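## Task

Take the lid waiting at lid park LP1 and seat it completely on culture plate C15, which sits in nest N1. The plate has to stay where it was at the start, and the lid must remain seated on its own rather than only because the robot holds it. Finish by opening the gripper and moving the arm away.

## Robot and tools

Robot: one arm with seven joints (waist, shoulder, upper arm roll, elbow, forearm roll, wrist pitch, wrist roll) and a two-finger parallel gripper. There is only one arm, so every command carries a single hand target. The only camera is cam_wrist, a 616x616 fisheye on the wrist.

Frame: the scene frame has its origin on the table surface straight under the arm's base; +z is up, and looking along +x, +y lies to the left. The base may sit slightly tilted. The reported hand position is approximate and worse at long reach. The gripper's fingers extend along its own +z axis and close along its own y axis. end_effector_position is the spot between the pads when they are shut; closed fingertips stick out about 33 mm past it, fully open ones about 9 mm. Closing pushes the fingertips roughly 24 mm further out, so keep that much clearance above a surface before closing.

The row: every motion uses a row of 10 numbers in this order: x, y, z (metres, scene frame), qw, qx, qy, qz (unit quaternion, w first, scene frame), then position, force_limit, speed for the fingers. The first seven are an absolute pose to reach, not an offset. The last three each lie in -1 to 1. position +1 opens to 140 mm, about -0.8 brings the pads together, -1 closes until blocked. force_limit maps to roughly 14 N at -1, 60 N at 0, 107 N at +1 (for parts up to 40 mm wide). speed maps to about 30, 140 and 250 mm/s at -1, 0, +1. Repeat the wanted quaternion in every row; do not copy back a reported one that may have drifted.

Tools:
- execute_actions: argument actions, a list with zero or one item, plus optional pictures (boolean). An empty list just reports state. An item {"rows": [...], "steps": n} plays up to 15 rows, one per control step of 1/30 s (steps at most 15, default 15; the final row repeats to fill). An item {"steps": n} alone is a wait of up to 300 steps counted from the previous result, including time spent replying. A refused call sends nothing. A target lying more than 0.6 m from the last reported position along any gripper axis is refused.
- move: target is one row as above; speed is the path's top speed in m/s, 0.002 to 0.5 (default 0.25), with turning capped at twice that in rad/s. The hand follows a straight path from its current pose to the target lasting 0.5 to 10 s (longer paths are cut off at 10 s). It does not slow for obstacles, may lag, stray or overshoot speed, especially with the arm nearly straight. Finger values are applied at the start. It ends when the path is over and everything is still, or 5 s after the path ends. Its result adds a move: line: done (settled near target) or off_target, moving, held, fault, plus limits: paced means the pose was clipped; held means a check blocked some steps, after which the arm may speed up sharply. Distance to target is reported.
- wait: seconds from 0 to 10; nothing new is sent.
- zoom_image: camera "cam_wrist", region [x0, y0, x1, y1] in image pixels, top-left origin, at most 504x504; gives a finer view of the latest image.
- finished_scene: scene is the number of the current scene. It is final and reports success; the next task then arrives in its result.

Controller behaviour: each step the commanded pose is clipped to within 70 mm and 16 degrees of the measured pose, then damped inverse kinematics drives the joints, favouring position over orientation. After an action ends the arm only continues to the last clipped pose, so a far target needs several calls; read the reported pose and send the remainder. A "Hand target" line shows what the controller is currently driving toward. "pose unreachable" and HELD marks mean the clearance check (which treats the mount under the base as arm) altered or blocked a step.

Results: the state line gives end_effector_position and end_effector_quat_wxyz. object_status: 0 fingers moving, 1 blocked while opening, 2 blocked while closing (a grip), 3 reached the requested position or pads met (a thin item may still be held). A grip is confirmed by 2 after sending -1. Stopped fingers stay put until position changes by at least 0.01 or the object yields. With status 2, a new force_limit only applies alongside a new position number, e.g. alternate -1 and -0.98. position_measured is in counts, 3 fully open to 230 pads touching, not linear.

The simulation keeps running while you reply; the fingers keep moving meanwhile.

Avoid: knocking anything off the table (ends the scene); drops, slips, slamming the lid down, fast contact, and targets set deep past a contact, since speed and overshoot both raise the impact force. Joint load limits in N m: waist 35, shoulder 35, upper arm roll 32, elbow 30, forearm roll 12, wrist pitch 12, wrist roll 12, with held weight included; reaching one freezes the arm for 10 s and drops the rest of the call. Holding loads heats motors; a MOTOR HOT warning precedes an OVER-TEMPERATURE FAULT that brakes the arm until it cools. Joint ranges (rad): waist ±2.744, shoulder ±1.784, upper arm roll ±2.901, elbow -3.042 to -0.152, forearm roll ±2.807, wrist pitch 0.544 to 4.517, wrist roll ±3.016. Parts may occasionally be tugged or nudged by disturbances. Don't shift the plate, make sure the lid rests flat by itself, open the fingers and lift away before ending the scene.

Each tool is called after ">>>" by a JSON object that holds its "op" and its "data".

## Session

>>> {"op": "execute_actions", "data": {"actions": []}}

Scene clock: 0.00 s of 6000.00 s.
end_effector_position=(+0.4618, -0.0178, +0.1336) position_measured=3 object_status=3 end_effector_quat_wxyz=(-0.295, +0.706, -0.641, -0.066)
Joint positions: [-0.229 -0.155 -0.11  -2.611  0.898  2.36  -1.108]
Joint velocities: [-0.001 -0.001  0.001  0.     0.    -0.     0.001]
Hand target: +0.462, -0.018, +0.134; -0.295, +0.705, -0.641, -0.066

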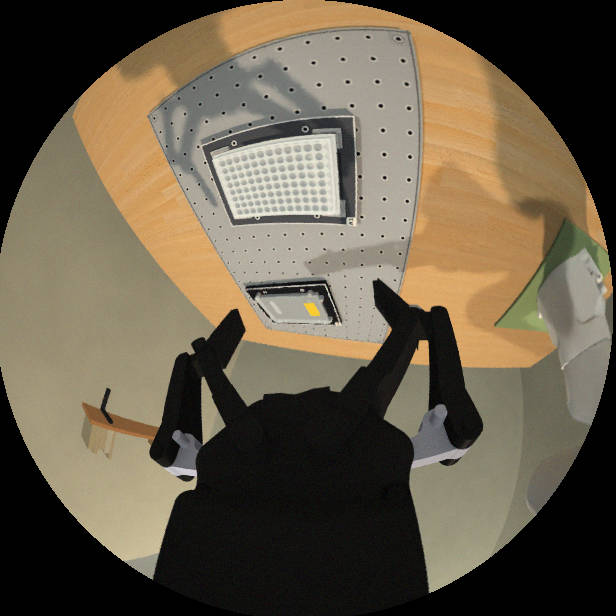

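>>> {"op": "zoom_image", "data": {"camera": "cam_wrist", "region": [180, 100, 400, 340]}}

Region (180, 100, 400, 340) of cam_wrist's 616x616 image, scaled by 2.100, with more detail than that image has; it fills the left 462 columns of this view, and the rest is white.

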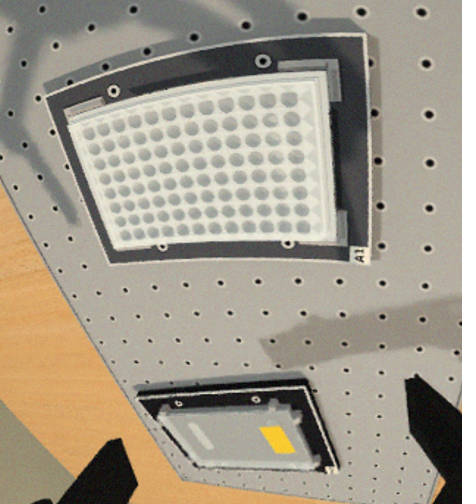

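>>> {"op": "move", "data": {"target": [0.53, 0.132, 0.15, 0, -0.1219, 0.9925, 0, 1, 0, 0], "speed": 0.25}}

Scene clock: 47.07 s of 6000.00 s.
end_effector_position=(+0.5292, +0.1428, +0.1538) position_measured=3 object_status=3 end_effector_quat_wxyz=(+0.011, -0.129, +0.992, +0.011)
Joint positions: [-0.818  0.143  1.077 -2.183 -0.139  2.267  1.669]
Joint velocities: [ 0.013 -0.001 -0.013  0.001 -0.    -0.006  0.032]
Hand target: +0.529, +0.141, +0.154; +0.009, -0.122, +0.992, +0.009
Off the commanded pose: 0.011 m, 2 deg.
After step 90, 39.43 s passed at rest.
move: off_target; limits=paced

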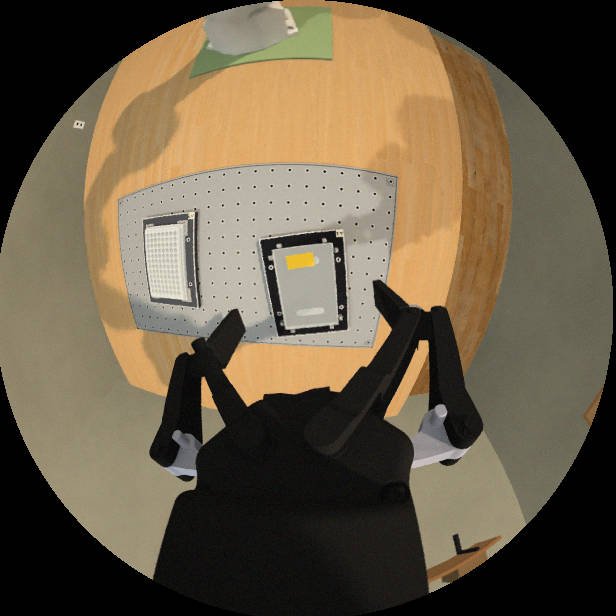

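>>> {"op": "zoom_image", "data": {"camera": "cam_wrist", "region": [220, 190, 420, 370]}}

Region (220, 190, 420, 370) of cam_wrist's 616x616 image, scaled by 2.520, with more detail than that image has; it fills the top 454 rows of this view, and the rest is white.

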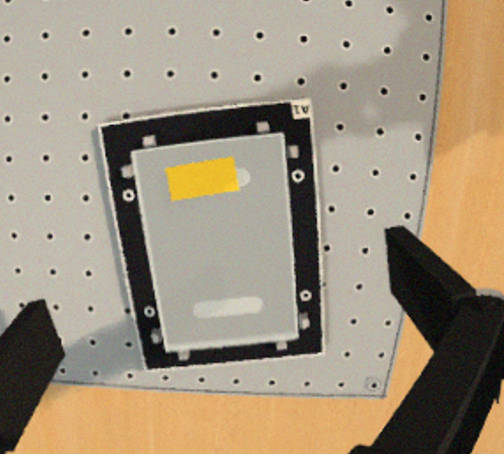

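>>> {"op": "move", "data": {"target": [0.553, 0.151, 0.10, 0, -0.0872, 0.9962, 0, 1, 0, 0], "speed": 0.15}}

>>> {"op": "zoom_image", "data": {"camera": "cam_wrist", "region": [200, 180, 420, 380]}}

Scene clock: 71.07 s of 6000.00 s.
end_effector_position=(+0.5516, +0.1519, +0.0982) position_measured=3 object_status=3 end_effector_quat_wxyz=(-0.002, -0.094, +0.996, +0.001)
Joint positions: [-0.583  0.36   0.869 -2.097 -0.363  2.296  1.898]
Joint velocities: [ 0.01  -0.003 -0.01   0.001  0.    -0.     0.026]
Hand target: +0.553, +0.151, +0.099; -0.001, -0.086, +0.996, +0.001
Off the commanded pose: 0.002 m, 1 deg.
After step 90, 19.77 s passed at rest.
move: done

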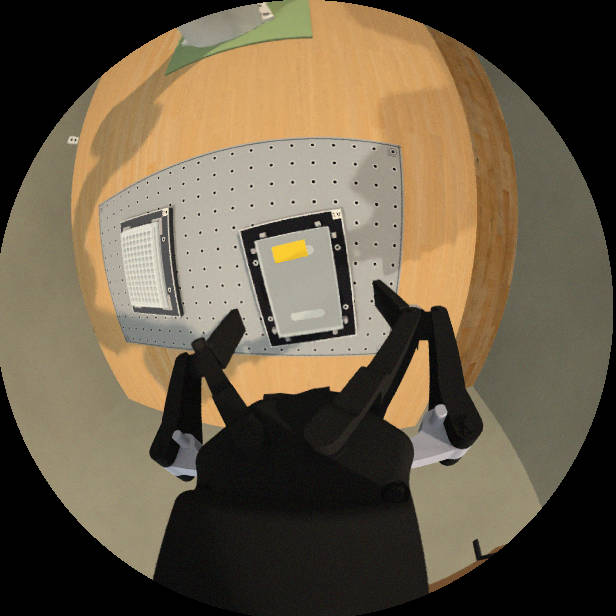

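Region (200, 180, 420, 380) of cam_wrist's 616x616 image, scaled by 2.291, with more detail than that image has; it fills the top 458 rows of this view, and the rest is white.

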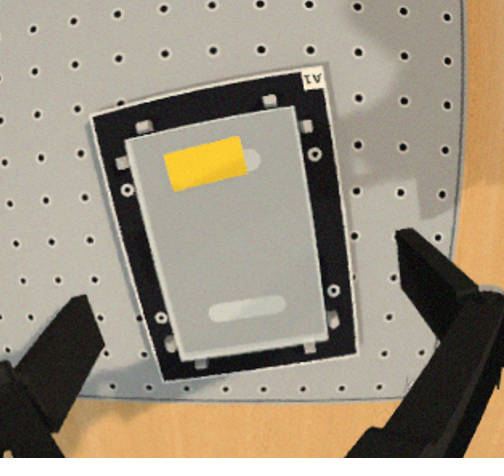

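>>> {"op": "move", "data": {"target": [0.5469, 0.1455, 0.073, 0, -0.0872, 0.9962, 0, 1, 0, 0], "speed": 0.1}}

>>> {"op": "zoom_image", "data": {"camera": "cam_wrist", "region": [190, 180, 430, 400]}}

Scene clock: 77.07 s of 6000.00 s.
end_effector_position=(+0.5462, +0.1458, +0.0733) position_measured=3 object_status=3 end_effector_quat_wxyz=(-0.002, -0.090, +0.996, +0.001)
Joint positions: [-0.563  0.386  0.829 -2.132 -0.398  2.352  1.923]
Joint velocities: [ 0.008  0.    -0.009  0.    -0.     0.011  0.007]
Hand target: +0.547, +0.146, +0.073; -0.000, -0.087, +0.996, -0.000
Off the commanded pose: 0.001 m, 0 deg.
After step 90, 2.10 s passed at rest.
move: done

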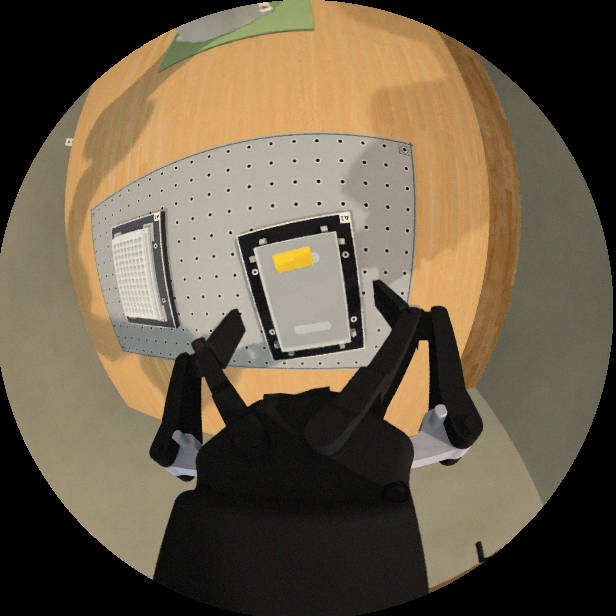

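Region (190, 180, 430, 400) of cam_wrist's 616x616 image, scaled by 2.100, with more detail than that image has; it fills the top 462 rows of this view, and the rest is white.

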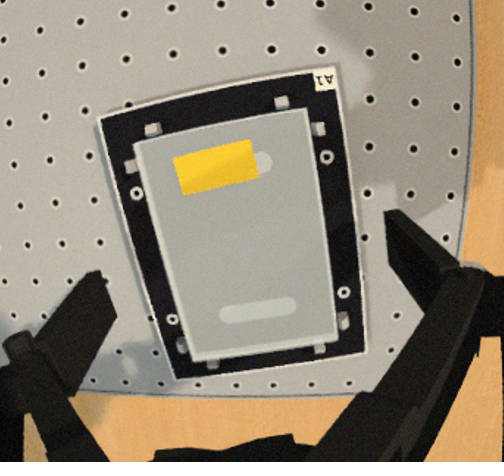

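>>> {"op": "execute_actions", "data": {"actions": [{"rows": [[0.5465, 0.1457, 0.0705, 0, -0.0872, 0.9962, 0, 1, 0, 0],[0.5465, 0.1457, 0.0705, 0, -0.0872, 0.9962, 0, 1, 0, 0],[0.5465, 0.1457, 0.0705, 0, -0.0872, 0.9962, 0, 1, 0, 0],[0.5465, 0.1457, 0.0705, 0, -0.0872, 0.9962, 0, 1, 0, 0],[0.5465, 0.1457, 0.0705, 0, -0.0872, 0.9962, 0, 1, 0, 0],[0.5465, 0.1457, 0.0705, 0, -0.0872, 0.9962, 0, -1, 0, 0]], "steps": 15}], "pictures": false}}

Scene clock: 83.13 s of 6000.00 s.
end_effector_position=(+0.5462, +0.1459, +0.0714) position_measured=69 object_status=0 end_effector_quat_wxyz=(-0.001, -0.089, +0.996, +0.001)
Joint positions: [-0.557  0.387  0.822 -2.135 -0.4    2.359  1.927]
Joint velocities: [ 0.005  0.001 -0.004 -0.002  0.     0.001  0.001]
Hand target: +0.546, +0.146, +0.070; -0.000, -0.087, +0.996, +0.000
Off the commanded pose: 0.001 m, 0 deg.
Steps of this call (steps 1 to 90: nothing new was sent; then 2.57 s passed at rest; steps 91 to 105: all 15 steps of this action). Readings (end_effector_position | what the end effector reports):
91: (+0.5467, +0.1459, +0.0731) | position_measured=3 object_status=3
92: (+0.5466, +0.1459, +0.0727) | position_measured=3 object_status=3
94: (+0.5462, +0.1458, +0.0720) | position_measured=3 object_status=3
98: (+0.5462, +0.1459, +0.0716) | position_measured=16 object_status=0
105: the state above

>>> {"op": "execute_actions", "data": {"actions": [{"steps": 20}]}}

Scene clock: 84.07 s of 6000.00 s.
end_effector_position=(+0.5466, +0.1462, +0.0719) position_measured=105 object_status=2 end_effector_quat_wxyz=(-0.000, -0.089, +0.996, +0.000)
Joint positions: [-0.556  0.385  0.822 -2.135 -0.4    2.36   1.927]
Joint velocities: [ 0.    -0.     0.001 -0.    -0.001 -0.    -0.001]
Hand target: +0.546, +0.146, +0.070; -0.000, -0.087, +0.996, +0.000
Off the commanded pose: 0.002 m, 0 deg.
Steps of this call (steps 1 to 28: nothing new was sent). Readings (end_effector_position | what the end effector reports):
1: (+0.5462, +0.1459, +0.0713) | position_measured=77 object_status=0
2: (+0.5462, +0.1459, +0.0713) | position_measured=85 object_status=0
4: (+0.5466, +0.1460, +0.0720) | position_measured=100 object_status=0
8: (+0.5466, +0.1462, +0.0719) | position_measured=105 object_status=0
28: the state above

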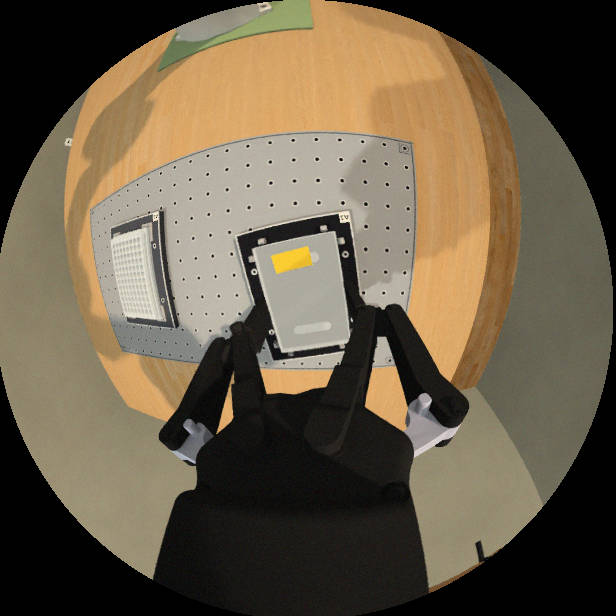

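>>> {"op": "move", "data": {"target": [0.5466, 0.1462, 0.12, 0, -0.0872, 0.9962, 0, -1, 0, 0], "speed": 0.1}}

Scene clock: 104.77 s of 6000.00 s.
end_effector_position=(+0.5478, +0.1456, +0.1200) position_measured=105 object_status=2 end_effector_quat_wxyz=(+0.003, -0.083, +0.997, -0.001)
Joint positions: [-0.626  0.29   0.903 -2.115 -0.304  2.277  1.875]
Joint velocities: [-0.01   0.     0.011  0.002 -0.    -0.011 -0.016]
Hand target: +0.546, +0.146, +0.120; +0.000, -0.088, +0.996, -0.000
Off the commanded pose: 0.001 m, 1 deg.
After step 90, 16.70 s passed at rest.
move: done

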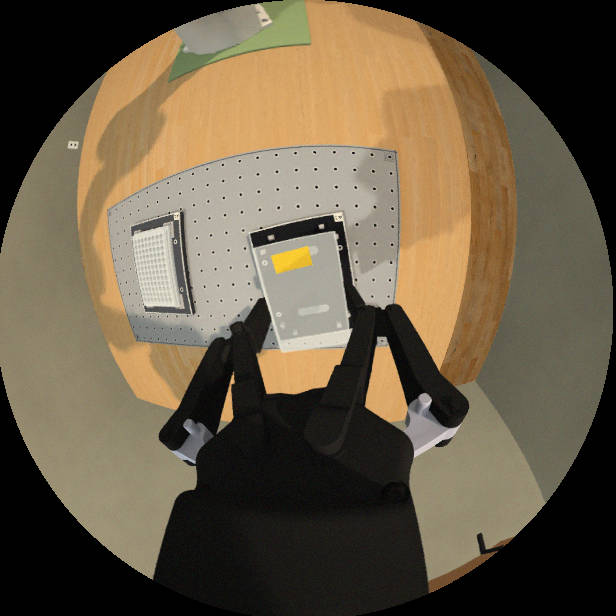

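Lid is lifted with the gripper. Moving above the plate.

>>> {"op": "move", "data": {"target": [0.4925, -0.1197, 0.13, 0, 0.0131, 0.9999, 0, -1, 0, 0], "speed": 0.2}}

>>> {"op": "zoom_image", "data": {"camera": "cam_wrist", "region": [200, 180, 420, 380]}}

Scene clock: 109.87 s of 6000.00 s.
end_effector_position=(+0.4966, -0.1242, +0.1287) position_measured=105 object_status=2 end_effector_quat_wxyz=(+0.001, +0.018, +1.000, -0.007)
Joint positions: [-1.063  0.032  0.812 -2.312 -0.051  2.335  1.404]
Joint velocities: [-0.    -0.     0.     0.     0.003  0.002 -0.035]
Hand target: +0.497, -0.124, +0.129; +0.003, +0.012, +1.000, -0.006
Off the commanded pose: 0.006 m, 1 deg.
move: off_target

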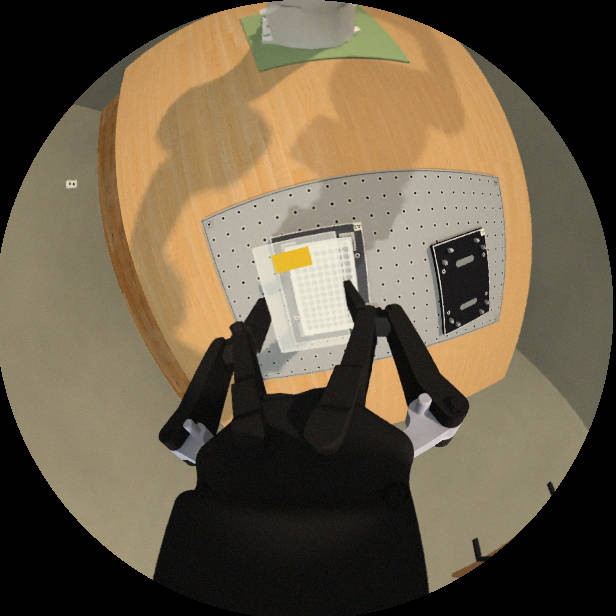

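Region (200, 180, 420, 380) of cam_wrist's 616x616 image, scaled by 2.291, with more detail than that image has; it fills the top 458 rows of this view, and the rest is white.

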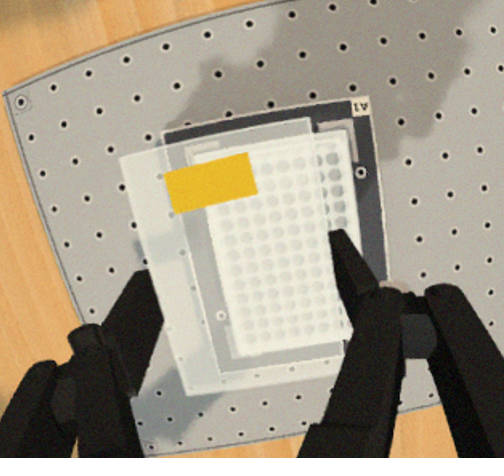

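>>> {"op": "move", "data": {"target": [0.5138, -0.0933, 0.11, 0, 0.0131, 0.9999, 0, -1, 0, 0], "speed": 0.1}}

>>> {"op": "zoom_image", "data": {"camera": "cam_wrist", "region": [200, 180, 420, 380]}}

Scene clock: 120.13 s of 6000.00 s.
end_effector_position=(+0.5114, -0.0913, +0.1096) position_measured=105 object_status=2 end_effector_quat_wxyz=(-0.002, +0.007, +1.000, +0.003)
Joint positions: [-1.007  0.119  0.818 -2.289 -0.118  2.358  1.491]
Joint velocities: [ 0.004  0.003 -0.002  0.    -0.005 -0.     0.034]
Hand target: +0.513, -0.093, +0.110; +0.000, +0.014, +1.000, +0.001
Off the commanded pose: 0.003 m, 1 deg.
After step 90, 6.23 s passed at rest.
move: done

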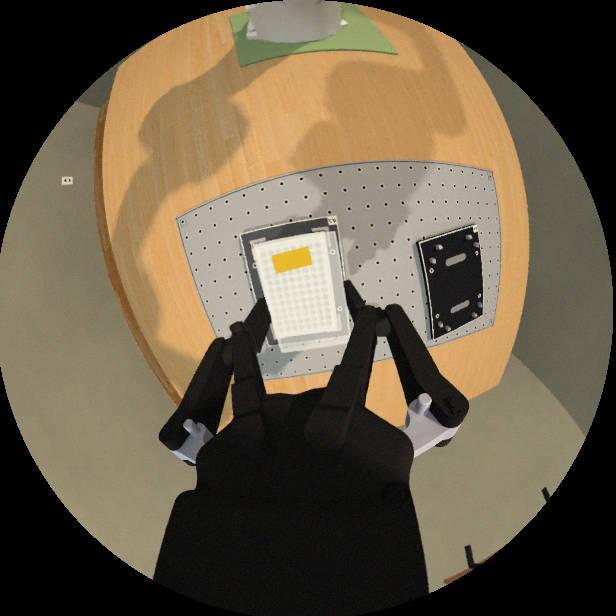

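Region (200, 180, 420, 380) of cam_wrist's 616x616 image, scaled by 2.291, with more detail than that image has; it fills the top 458 rows of this view, and the rest is white.

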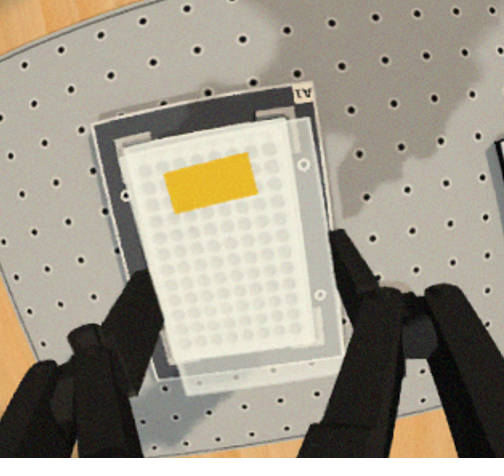

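>>> {"op": "execute_actions", "data": {"actions": []}}

Scene clock: 129.53 s of 6000.00 s.
end_effector_position=(+0.5115, -0.0914, +0.1097) position_measured=105 object_status=2 end_effector_quat_wxyz=(-0.002, +0.012, +1.000, +0.003)
Joint positions: [-1.006  0.119  0.818 -2.288 -0.119  2.358  1.502]
Joint velocities: [-0.     0.    -0.001  0.001 -0.    -0.     0.   ]
Hand target: +0.513, -0.093, +0.110; +0.000, +0.014, +1.000, +0.001
Off the commanded pose: 0.003 m, 0 deg.
Steps of this call (steps 1 to 90: nothing new was sent; then 6.40 s passed at rest). Readings (end_effector_position | what the end effector reports):
1: (+0.5114, -0.0914, +0.1096) | position_measured=105 object_status=2
2: (+0.5114, -0.0914, +0.1096) | position_measured=105 object_status=2
4: (+0.5114, -0.0914, +0.1096) | position_measured=105 object_status=2
8: (+0.5115, -0.0914, +0.1096) | position_measured=105 object_status=2
90: the state above

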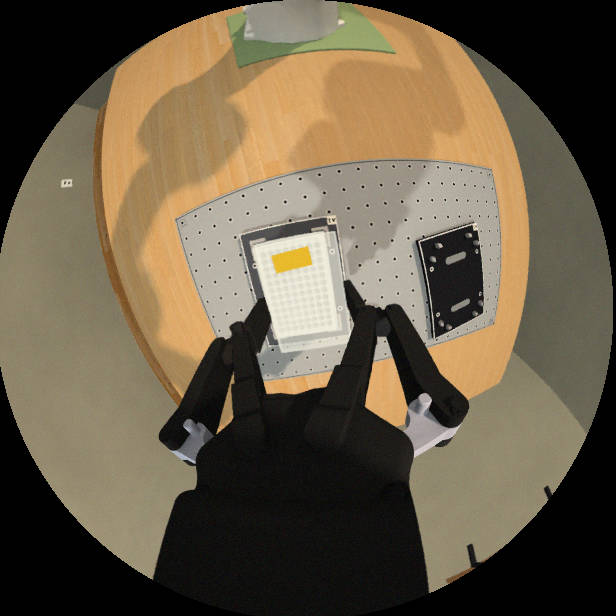

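>>> {"op": "move", "data": {"target": [0.5138, -0.0933, 0.095, 0, 0.0131, 0.9999, 0, -1, 0, 0], "speed": 0.03}}

Scene clock: 131.43 s of 6000.00 s.
end_effector_position=(+0.5130, -0.0925, +0.0957) position_measured=105 object_status=2 end_effector_quat_wxyz=(-0.002, +0.009, +1.000, +0.002)
Joint positions: [-0.995  0.159  0.804 -2.293 -0.164  2.39   1.526]
Joint velocities: [ 0.008  0.    -0.005  0.001 -0.012  0.014  0.024]
Hand target: +0.514, -0.093, +0.095; +0.000, +0.013, +1.000, +0.000
Off the commanded pose: 0.001 m, 1 deg.
move: done

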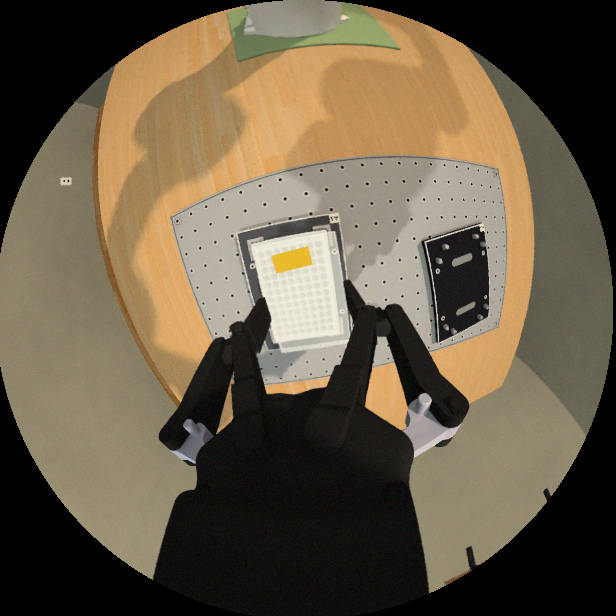

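>>> {"op": "zoom_image", "data": {"camera": "cam_wrist", "region": [220, 200, 380, 370]}}

Region (220, 200, 380, 370) of cam_wrist's 616x616 image, scaled by 2.965, with more detail than that image has; it fills the left 474 columns of this view, and the rest is white.

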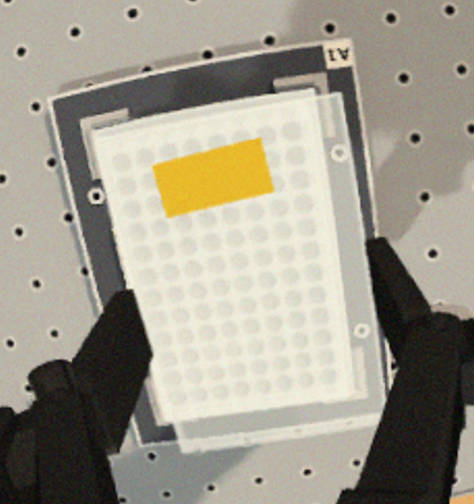

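>>> {"op": "zoom_image", "data": {"camera": "cam_wrist", "region": [230, 210, 350, 290]}}

Region (230, 210, 350, 290) of cam_wrist's 616x616 image, scaled by 4.200, with more detail than that image has.

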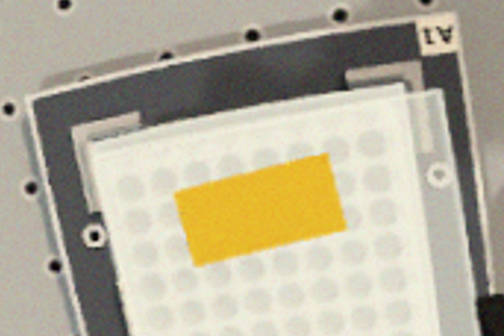

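>>> {"op": "move", "data": {"target": [0.5123, -0.0991, 0.091, 0, 0.0131, 0.9999, 0, -1, 0, 0], "speed": 0.02}}

Scene clock: 157.73 s of 6000.00 s.
end_effector_position=(+0.5123, -0.0976, +0.0919) position_measured=105 object_status=2 end_effector_quat_wxyz=(-0.001, +0.014, +1.000, +0.001)
Joint positions: [-0.995  0.167  0.793 -2.296 -0.174  2.4    1.533]
Joint velocities: [-0.001 -0.002 -0.002  0.001 -0.003  0.007 -0.001]
Hand target: +0.512, -0.099, +0.091; +0.000, +0.013, +1.000, -0.000
Off the commanded pose: 0.002 m, 0 deg.
After step 90, 22.57 s passed at rest.
move: done

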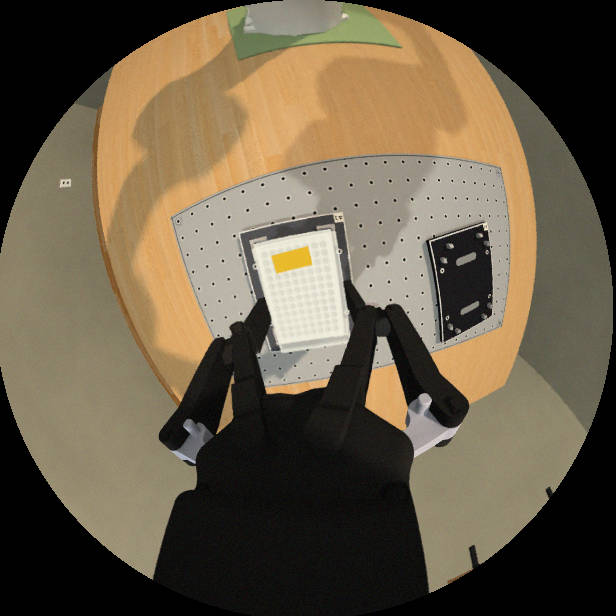

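>>> {"op": "zoom_image", "data": {"camera": "cam_wrist", "region": [220, 200, 380, 370]}}

Region (220, 200, 380, 370) of cam_wrist's 616x616 image, scaled by 2.965, with more detail than that image has; it fills the left 474 columns of this view, and the rest is white.

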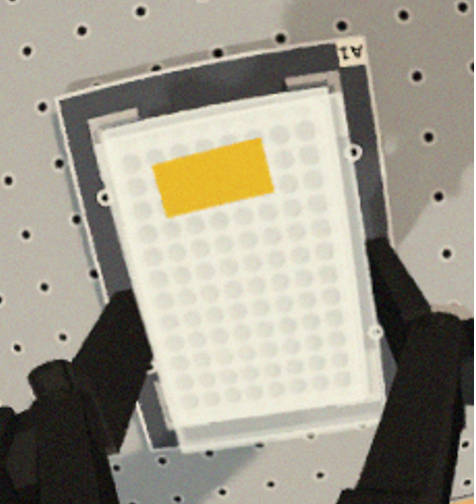

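>>> {"op": "move", "data": {"target": [0.5123, -0.0991, 0.078, 0, 0.0131, 0.9999, 0, -1, 0, 0], "speed": 0.01}}

Scene clock: 162.77 s of 6000.00 s.
end_effector_position=(+0.5150, -0.0984, +0.0866) position_measured=105 object_status=2 end_effector_quat_wxyz=(+0.002, +0.011, +1.000, -0.005)
Joint positions: [-0.984  0.183  0.785 -2.297 -0.21   2.419  1.557]
Joint velocities: [ 0.002  0.001 -0.001 -0.001 -0.004  0.002  0.008]
Hand target: +0.512, -0.099, +0.078; +0.000, +0.013, +1.000, +0.000
Off the commanded pose: 0.009 m, 1 deg.
After step 90, 0.43 s passed at rest.
move: off_target

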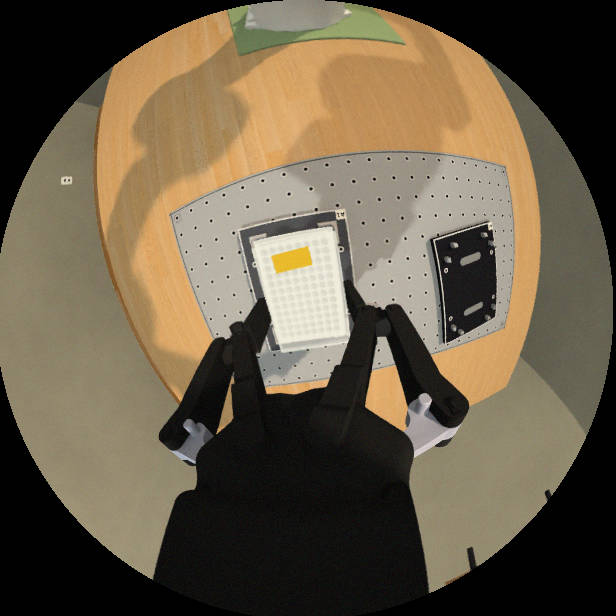

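>>> {"op": "move", "data": {"target": [0.5123, -0.0991, 0.0868, 0, 0.0131, 0.9999, 0, -1, 0, 0], "speed": 0.01}}

>>> {"op": "zoom_image", "data": {"camera": "cam_wrist", "region": [220, 200, 380, 370]}}

Scene clock: 165.03 s of 6000.00 s.
end_effector_position=(+0.5148, -0.1005, +0.0877) position_measured=105 object_status=2 end_effector_quat_wxyz=(+0.003, +0.016, +1.000, -0.002)
Joint positions: [-0.992  0.18   0.787 -2.297 -0.199  2.418  1.553]
Joint velocities: [-0.006 -0.     0.002 -0.001  0.005  0.001 -0.01 ]
Hand target: +0.512, -0.099, +0.087; -0.000, +0.013, +1.000, -0.000
Off the commanded pose: 0.003 m, 1 deg.
move: done

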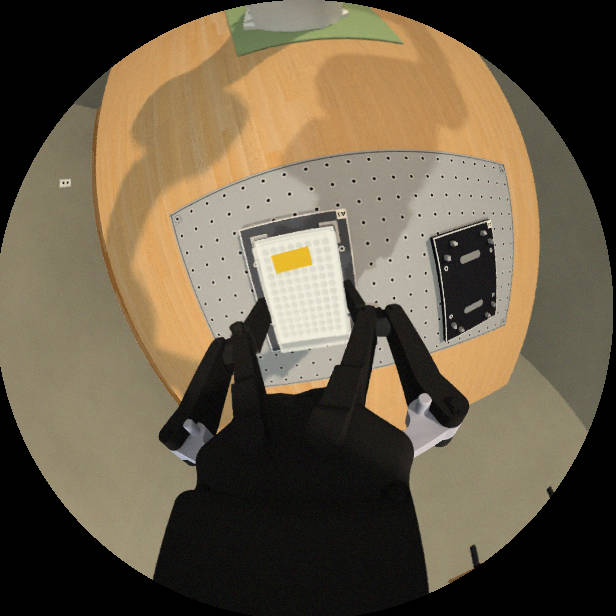

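Region (220, 200, 380, 370) of cam_wrist's 616x616 image, scaled by 2.965, with more detail than that image has; it fills the left 474 columns of this view, and the rest is white.

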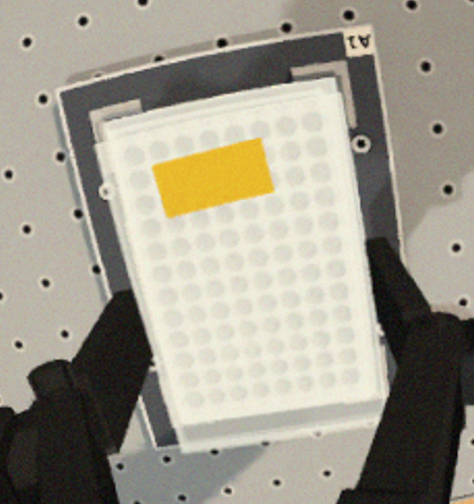

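>>> {"op": "zoom_image", "data": {"camera": "cam_wrist", "region": [235, 210, 355, 290]}}

Region (235, 210, 355, 290) of cam_wrist's 616x616 image, scaled by 4.200, with more detail than that image has.

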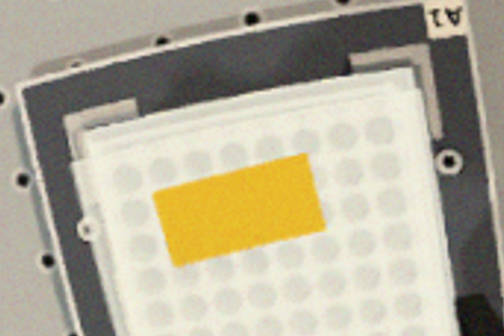

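>>> {"op": "move", "data": {"target": [0.5135, -0.0995, 0.0870, 0, 0.0131, 0.9999, 0, 1, 0, -0.3], "speed": 0.01}}

>>> {"op": "zoom_image", "data": {"camera": "cam_wrist", "region": [200, 180, 420, 380]}}

Scene clock: 170.97 s of 6000.00 s.
end_effector_position=(+0.5140, -0.1000, +0.0871) position_measured=3 object_status=3 end_effector_quat_wxyz=(+0.002, +0.015, +1.000, -0.001)
Joint positions: [-0.993  0.181  0.788 -2.297 -0.198  2.416  1.55 ]
Joint velocities: [ 0.001  0.    -0.001 -0.001 -0.001 -0.001  0.001]
Hand target: +0.514, -0.100, +0.087; -0.000, +0.013, +1.000, -0.000
Off the commanded pose: 0.001 m, 0 deg.
After step 90, 2.10 s passed at rest.
move: done

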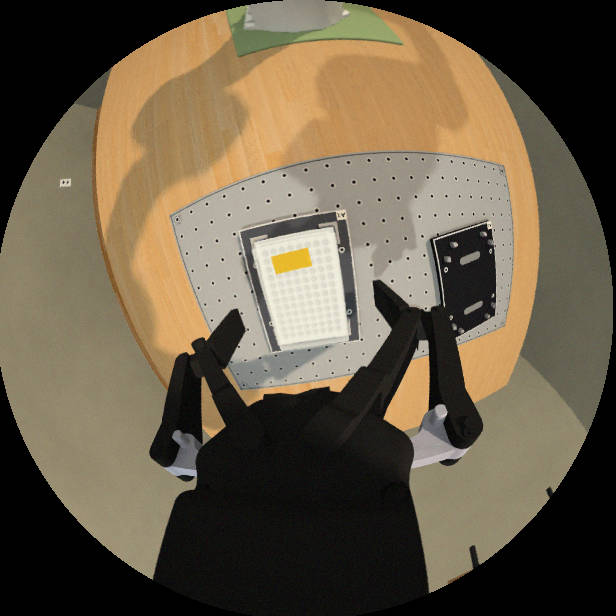

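Region (200, 180, 420, 380) of cam_wrist's 616x616 image, scaled by 2.291, with more detail than that image has; it fills the top 458 rows of this view, and the rest is white.

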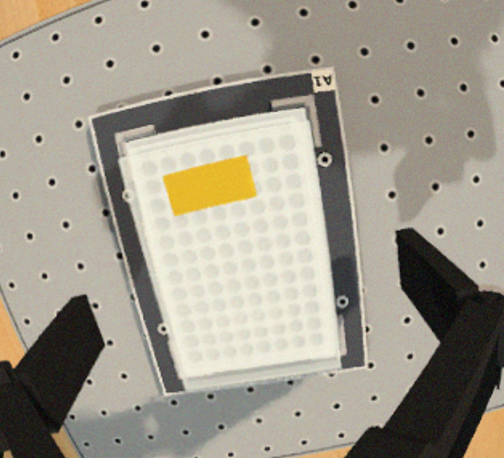

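>>> {"op": "move", "data": {"target": [0.5135, -0.0995, 0.125, 0, 0.0131, 0.9999, 0, 1, 0, 0], "speed": 0.05}}

>>> {"op": "move", "data": {"target": [0.5135, -0.0995, 0.105, 0, 0.0131, 0.9999, 0, -1, -1, 0], "speed": 0.03}}

>>> {"op": "move", "data": {"target": [0.5135, -0.0995, 0.086, 0, 0.0131, 0.9999, 0, -1, -1, 0], "speed": 0.008}}

Scene clock: 174.97 s of 6000.00 s.
end_effector_position=(+0.5139, -0.1003, +0.1242) position_measured=3 object_status=3 end_effector_quat_wxyz=(+0.001, +0.017, +1.000, -0.002)
Joint positions: [-1.018  0.09   0.818 -2.273 -0.097  2.333  1.485]
Joint velocities: [ 0.    -0.001  0.002 -0.001  0.006 -0.01  -0.023]
Hand target: +0.513, -0.100, +0.125; -0.000, +0.013, +1.000, -0.000
Off the commanded pose: 0.001 m, 1 deg.
move: done

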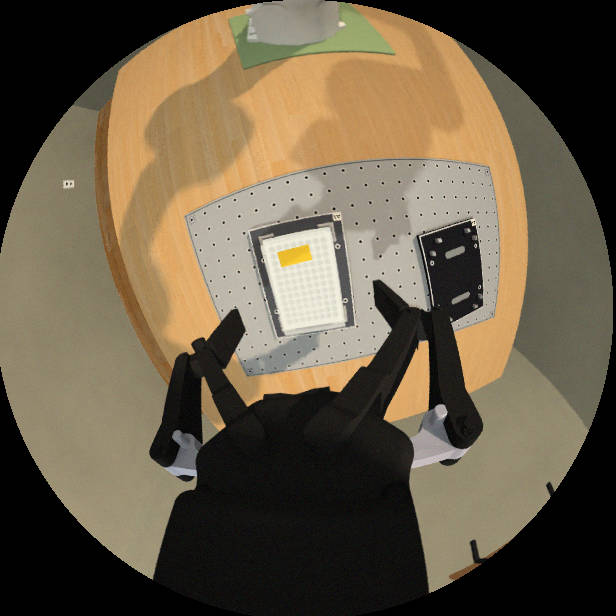

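Scene clock: 176.20 s of 6000.00 s.
end_effector_position=(+0.5135, -0.0989, +0.1060) position_measured=230 object_status=3 end_effector_quat_wxyz=(-0.001, +0.011, +1.000, +0.001)
Joint positions: [-1.012  0.137  0.811 -2.284 -0.14   2.369  1.503]
Joint velocities: [ 0.     0.001  0.002 -0.001 -0.002  0.001  0.005]
Hand target: +0.514, -0.099, +0.105; +0.000, +0.013, +1.000, +0.000
Off the commanded pose: 0.001 m, 0 deg.
move: done

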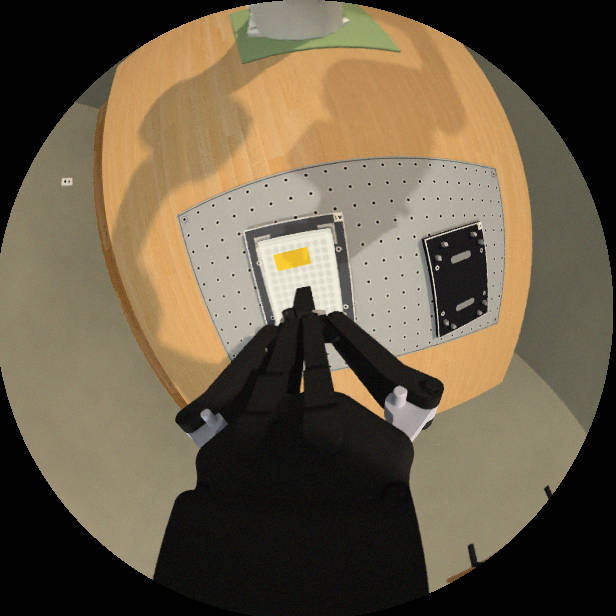

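Scene clock: 178.93 s of 6000.00 s.
end_effector_position=(+0.5139, -0.0982, +0.0937) position_measured=230 object_status=3 end_effector_quat_wxyz=(-0.001, +0.009, +1.000, -0.004)
Joint positions: [-0.996  0.168  0.799 -2.289 -0.19   2.394  1.54 ]
Joint velocities: [ 0.002 -0.    -0.001 -0.    -0.003  0.001  0.008]
Hand target: +0.513, -0.099, +0.086; +0.000, +0.013, +1.000, +0.000
Off the commanded pose: 0.008 m, 1 deg.
move: off_target

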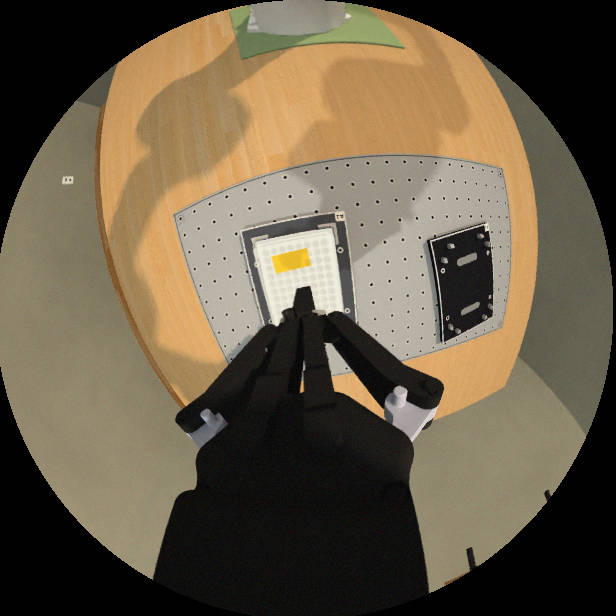

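>>> {"op": "execute_actions", "data": {"actions": [{"rows": [[0.5135, -0.0995, 0.086, 0, 0.0131, 0.9999, 0, -1, -1, 0]], "steps": 15}], "pictures": false}}

Scene clock: 181.53 s of 6000.00 s.
end_effector_position=(+0.5141, -0.0982, +0.0937) position_measured=230 object_status=3 end_effector_quat_wxyz=(-0.001, +0.010, +1.000, -0.004)
Joint positions: [-0.995  0.168  0.799 -2.289 -0.191  2.395  1.542]
Joint velocities: [-0. -0.  0. -0.  0.  0. -0.]
Hand target: +0.513, -0.099, +0.086; -0.000, +0.013, +1.000, +0.000
Off the commanded pose: 0.008 m, 1 deg.
Steps of this call (steps 1 to 63: nothing new was sent; steps 64 to 78: all 15 steps of this action). Readings (end_effector_position | what the end effector reports):
64: (+0.5141, -0.0983, +0.0937) | position_measured=230 object_status=3
65: (+0.5141, -0.0982, +0.0937) | position_measured=230 object_status=3
67: (+0.5141, -0.0982, +0.0937) | position_measured=230 object_status=3
71: (+0.5141, -0.0982, +0.0937) | position_measured=230 object_status=3
78: the state above

>>> {"op": "move", "data": {"target": [0.5135, -0.0995, 0.102, 0, 0.0131, 0.9999, 0, -1, -1, 0], "speed": 0.03}}

>>> {"op": "move", "data": {"target": [0.5585, -0.101, 0.102, 0, 0.0131, 0.9999, 0, -1, -1, 0], "speed": 0.05}}

>>> {"op": "move", "data": {"target": [0.5585, -0.101, 0.086, 0, 0.0131, 0.9999, 0, -1, -1, 0], "speed": 0.008}}

Scene clock: 185.07 s of 6000.00 s.
end_effector_position=(+0.5139, -0.1004, +0.1011) position_measured=230 object_status=3 end_effector_quat_wxyz=(+0.001, +0.017, +1.000, -0.002)
Joint positions: [-1.008  0.147  0.806 -2.289 -0.161  2.384  1.528]
Joint velocities: [-0.005 -0.004  0.004 -0.     0.013 -0.007 -0.019]
Hand target: +0.514, -0.100, +0.102; -0.000, +0.013, +1.000, -0.000
Off the commanded pose: 0.001 m, 0 deg.
move: done

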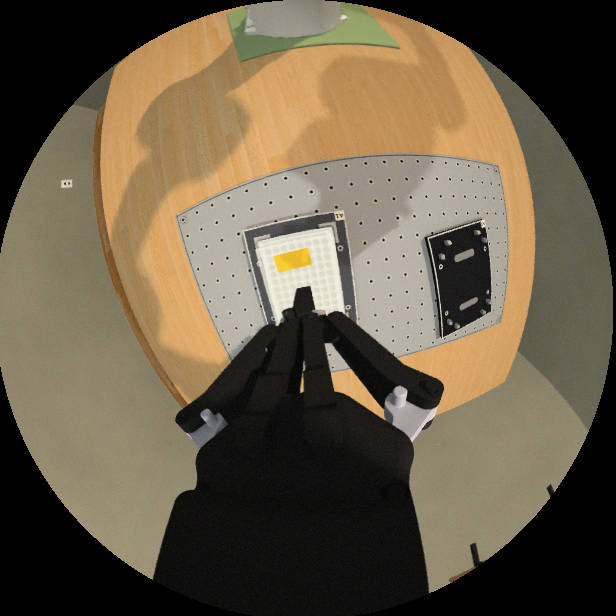

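Scene clock: 186.23 s of 6000.00 s.
end_effector_position=(+0.5596, -0.0991, +0.1027) position_measured=230 object_status=3 end_effector_quat_wxyz=(+0.003, +0.008, +1.000, +0.003)
Joint positions: [-0.918  0.289  0.747 -2.125 -0.261  2.325  1.59 ]
Joint velocities: [ 0.026  0.002 -0.023  0.01  -0.005 -0.02   0.027]
Hand target: +0.558, -0.100, +0.102; +0.000, +0.014, +1.000, +0.001
Off the commanded pose: 0.002 m, 1 deg.
move: done

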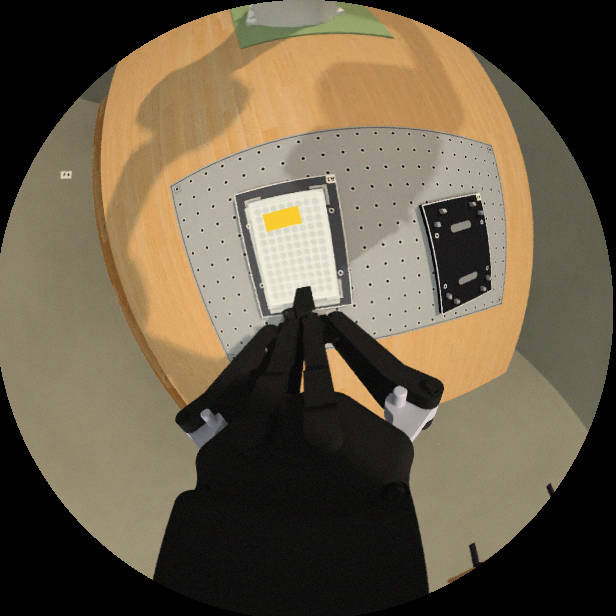

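Scene clock: 188.57 s of 6000.00 s.
end_effector_position=(+0.5591, -0.0995, +0.0917) position_measured=230 object_status=3 end_effector_quat_wxyz=(-0.000, +0.010, +1.000, -0.001)
Joint positions: [-0.888  0.309  0.718 -2.126 -0.287  2.338  1.613]
Joint velocities: [ 0.005 -0.001 -0.003  0.002 -0.    -0.     0.006]
Hand target: +0.558, -0.101, +0.086; -0.000, +0.013, +1.000, +0.000
Off the commanded pose: 0.006 m, 0 deg.
move: off_target

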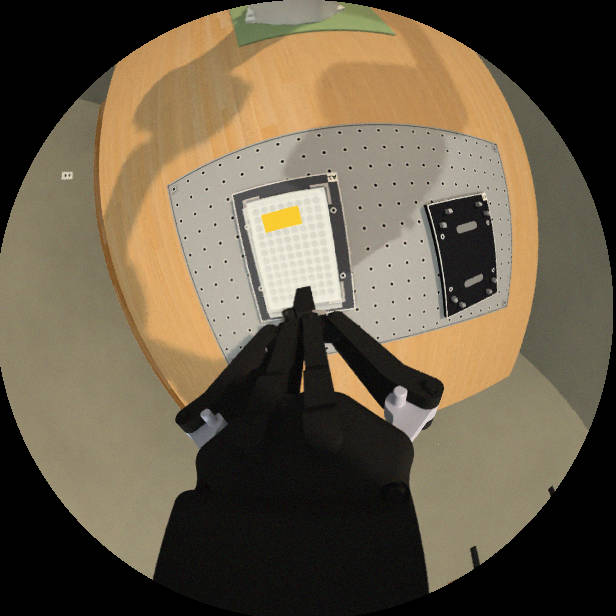

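>>> {"op": "move", "data": {"target": [0.5585, -0.101, 0.102, 0, 0.0131, 0.9999, 0, -1, -1, 0], "speed": 0.03}}

>>> {"op": "move", "data": {"target": [0.4685, -0.098, 0.102, 0, 0.0131, 0.9999, 0, -1, -1, 0], "speed": 0.05}}

>>> {"op": "move", "data": {"target": [0.4685, -0.098, 0.086, 0, 0.0131, 0.9999, 0, -1, -1, 0], "speed": 0.008}}

Scene clock: 191.40 s of 6000.00 s.
end_effector_position=(+0.5590, -0.1018, +0.1010) position_measured=230 object_status=3 end_effector_quat_wxyz=(+0.001, +0.015, +1.000, -0.002)
Joint positions: [-0.901  0.29   0.729 -2.123 -0.269  2.324  1.609]
Joint velocities: [-0.007  0.001  0.008  0.002  0.003 -0.009 -0.007]
Hand target: +0.559, -0.101, +0.102; +0.000, +0.013, +1.000, -0.000
Off the commanded pose: 0.001 m, 0 deg.
move: done

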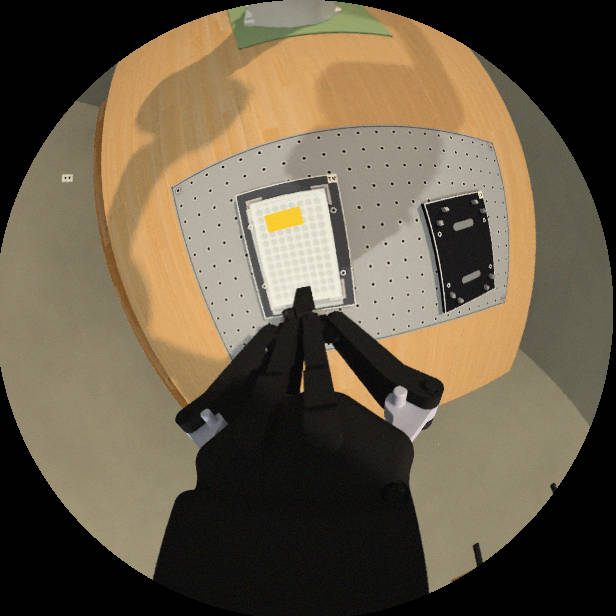

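Scene clock: 193.70 s of 6000.00 s.
end_effector_position=(+0.4683, -0.0986, +0.1014) position_measured=230 object_status=3 end_effector_quat_wxyz=(-0.003, +0.017, +1.000, -0.003)
Joint positions: [-1.017 -0.018  0.8   -2.437  0.007  2.417  1.397]
Joint velocities: [ 0.001 -0.001 -0.    -0.001  0.007  0.004 -0.039]
Hand target: +0.469, -0.099, +0.101; -0.001, +0.012, +1.000, -0.002
Off the commanded pose: 0.001 m, 1 deg.
move: done

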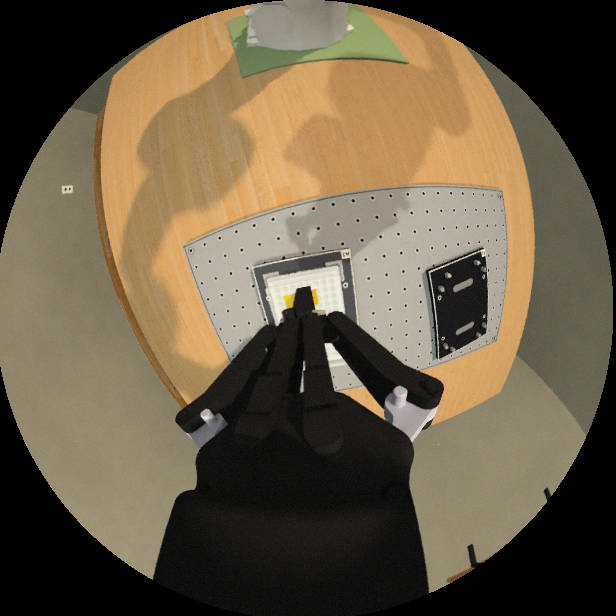

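Scene clock: 195.83 s of 6000.00 s.
end_effector_position=(+0.4699, -0.0978, +0.0950) position_measured=230 object_status=3 end_effector_quat_wxyz=(-0.001, +0.011, +1.000, -0.004)
Joint positions: [-1.015  0.002  0.8   -2.441 -0.016  2.439  1.403]
Joint velocities: [ 0.002 -0.001 -0.    -0.001 -0.003  0.     0.004]
Hand target: +0.468, -0.098, +0.086; +0.000, +0.013, +1.000, +0.000
Off the commanded pose: 0.009 m, 1 deg.
move: off_target

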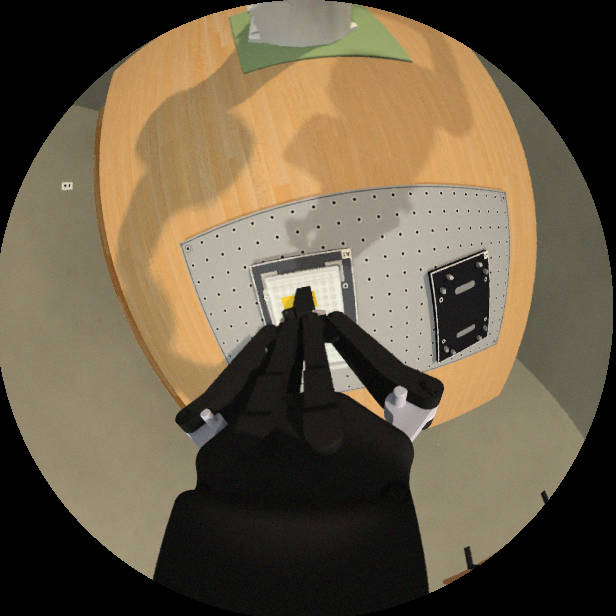

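>>> {"op": "move", "data": {"target": [0.4645, -0.0975, 0.089, 0, 0.0131, 0.9999, 0, -1, -1, 0], "speed": 0.004}}

Scene clock: 209.40 s of 6000.00 s.
end_effector_position=(+0.4701, -0.0978, +0.0954) position_measured=230 object_status=3 end_effector_quat_wxyz=(+0.004, +0.012, +1.000, -0.005)
Joint positions: [-1.014 -0.009  0.8   -2.452 -0.005  2.454  1.398]
Joint velocities: [-0.001 -0.    -0.002 -0.002  0.002  0.001 -0.004]
Hand target: +0.464, -0.098, +0.089; -0.000, +0.013, +1.000, -0.000
Off the commanded pose: 0.009 m, 1 deg.
After step 90, 8.33 s passed at rest.
move: off_target

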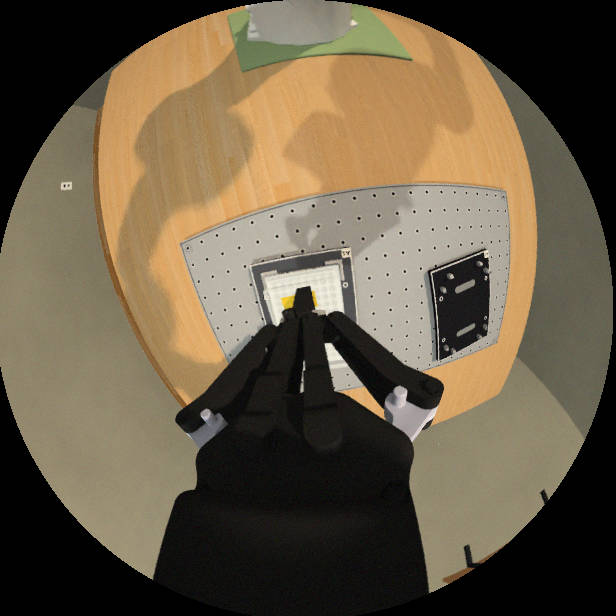

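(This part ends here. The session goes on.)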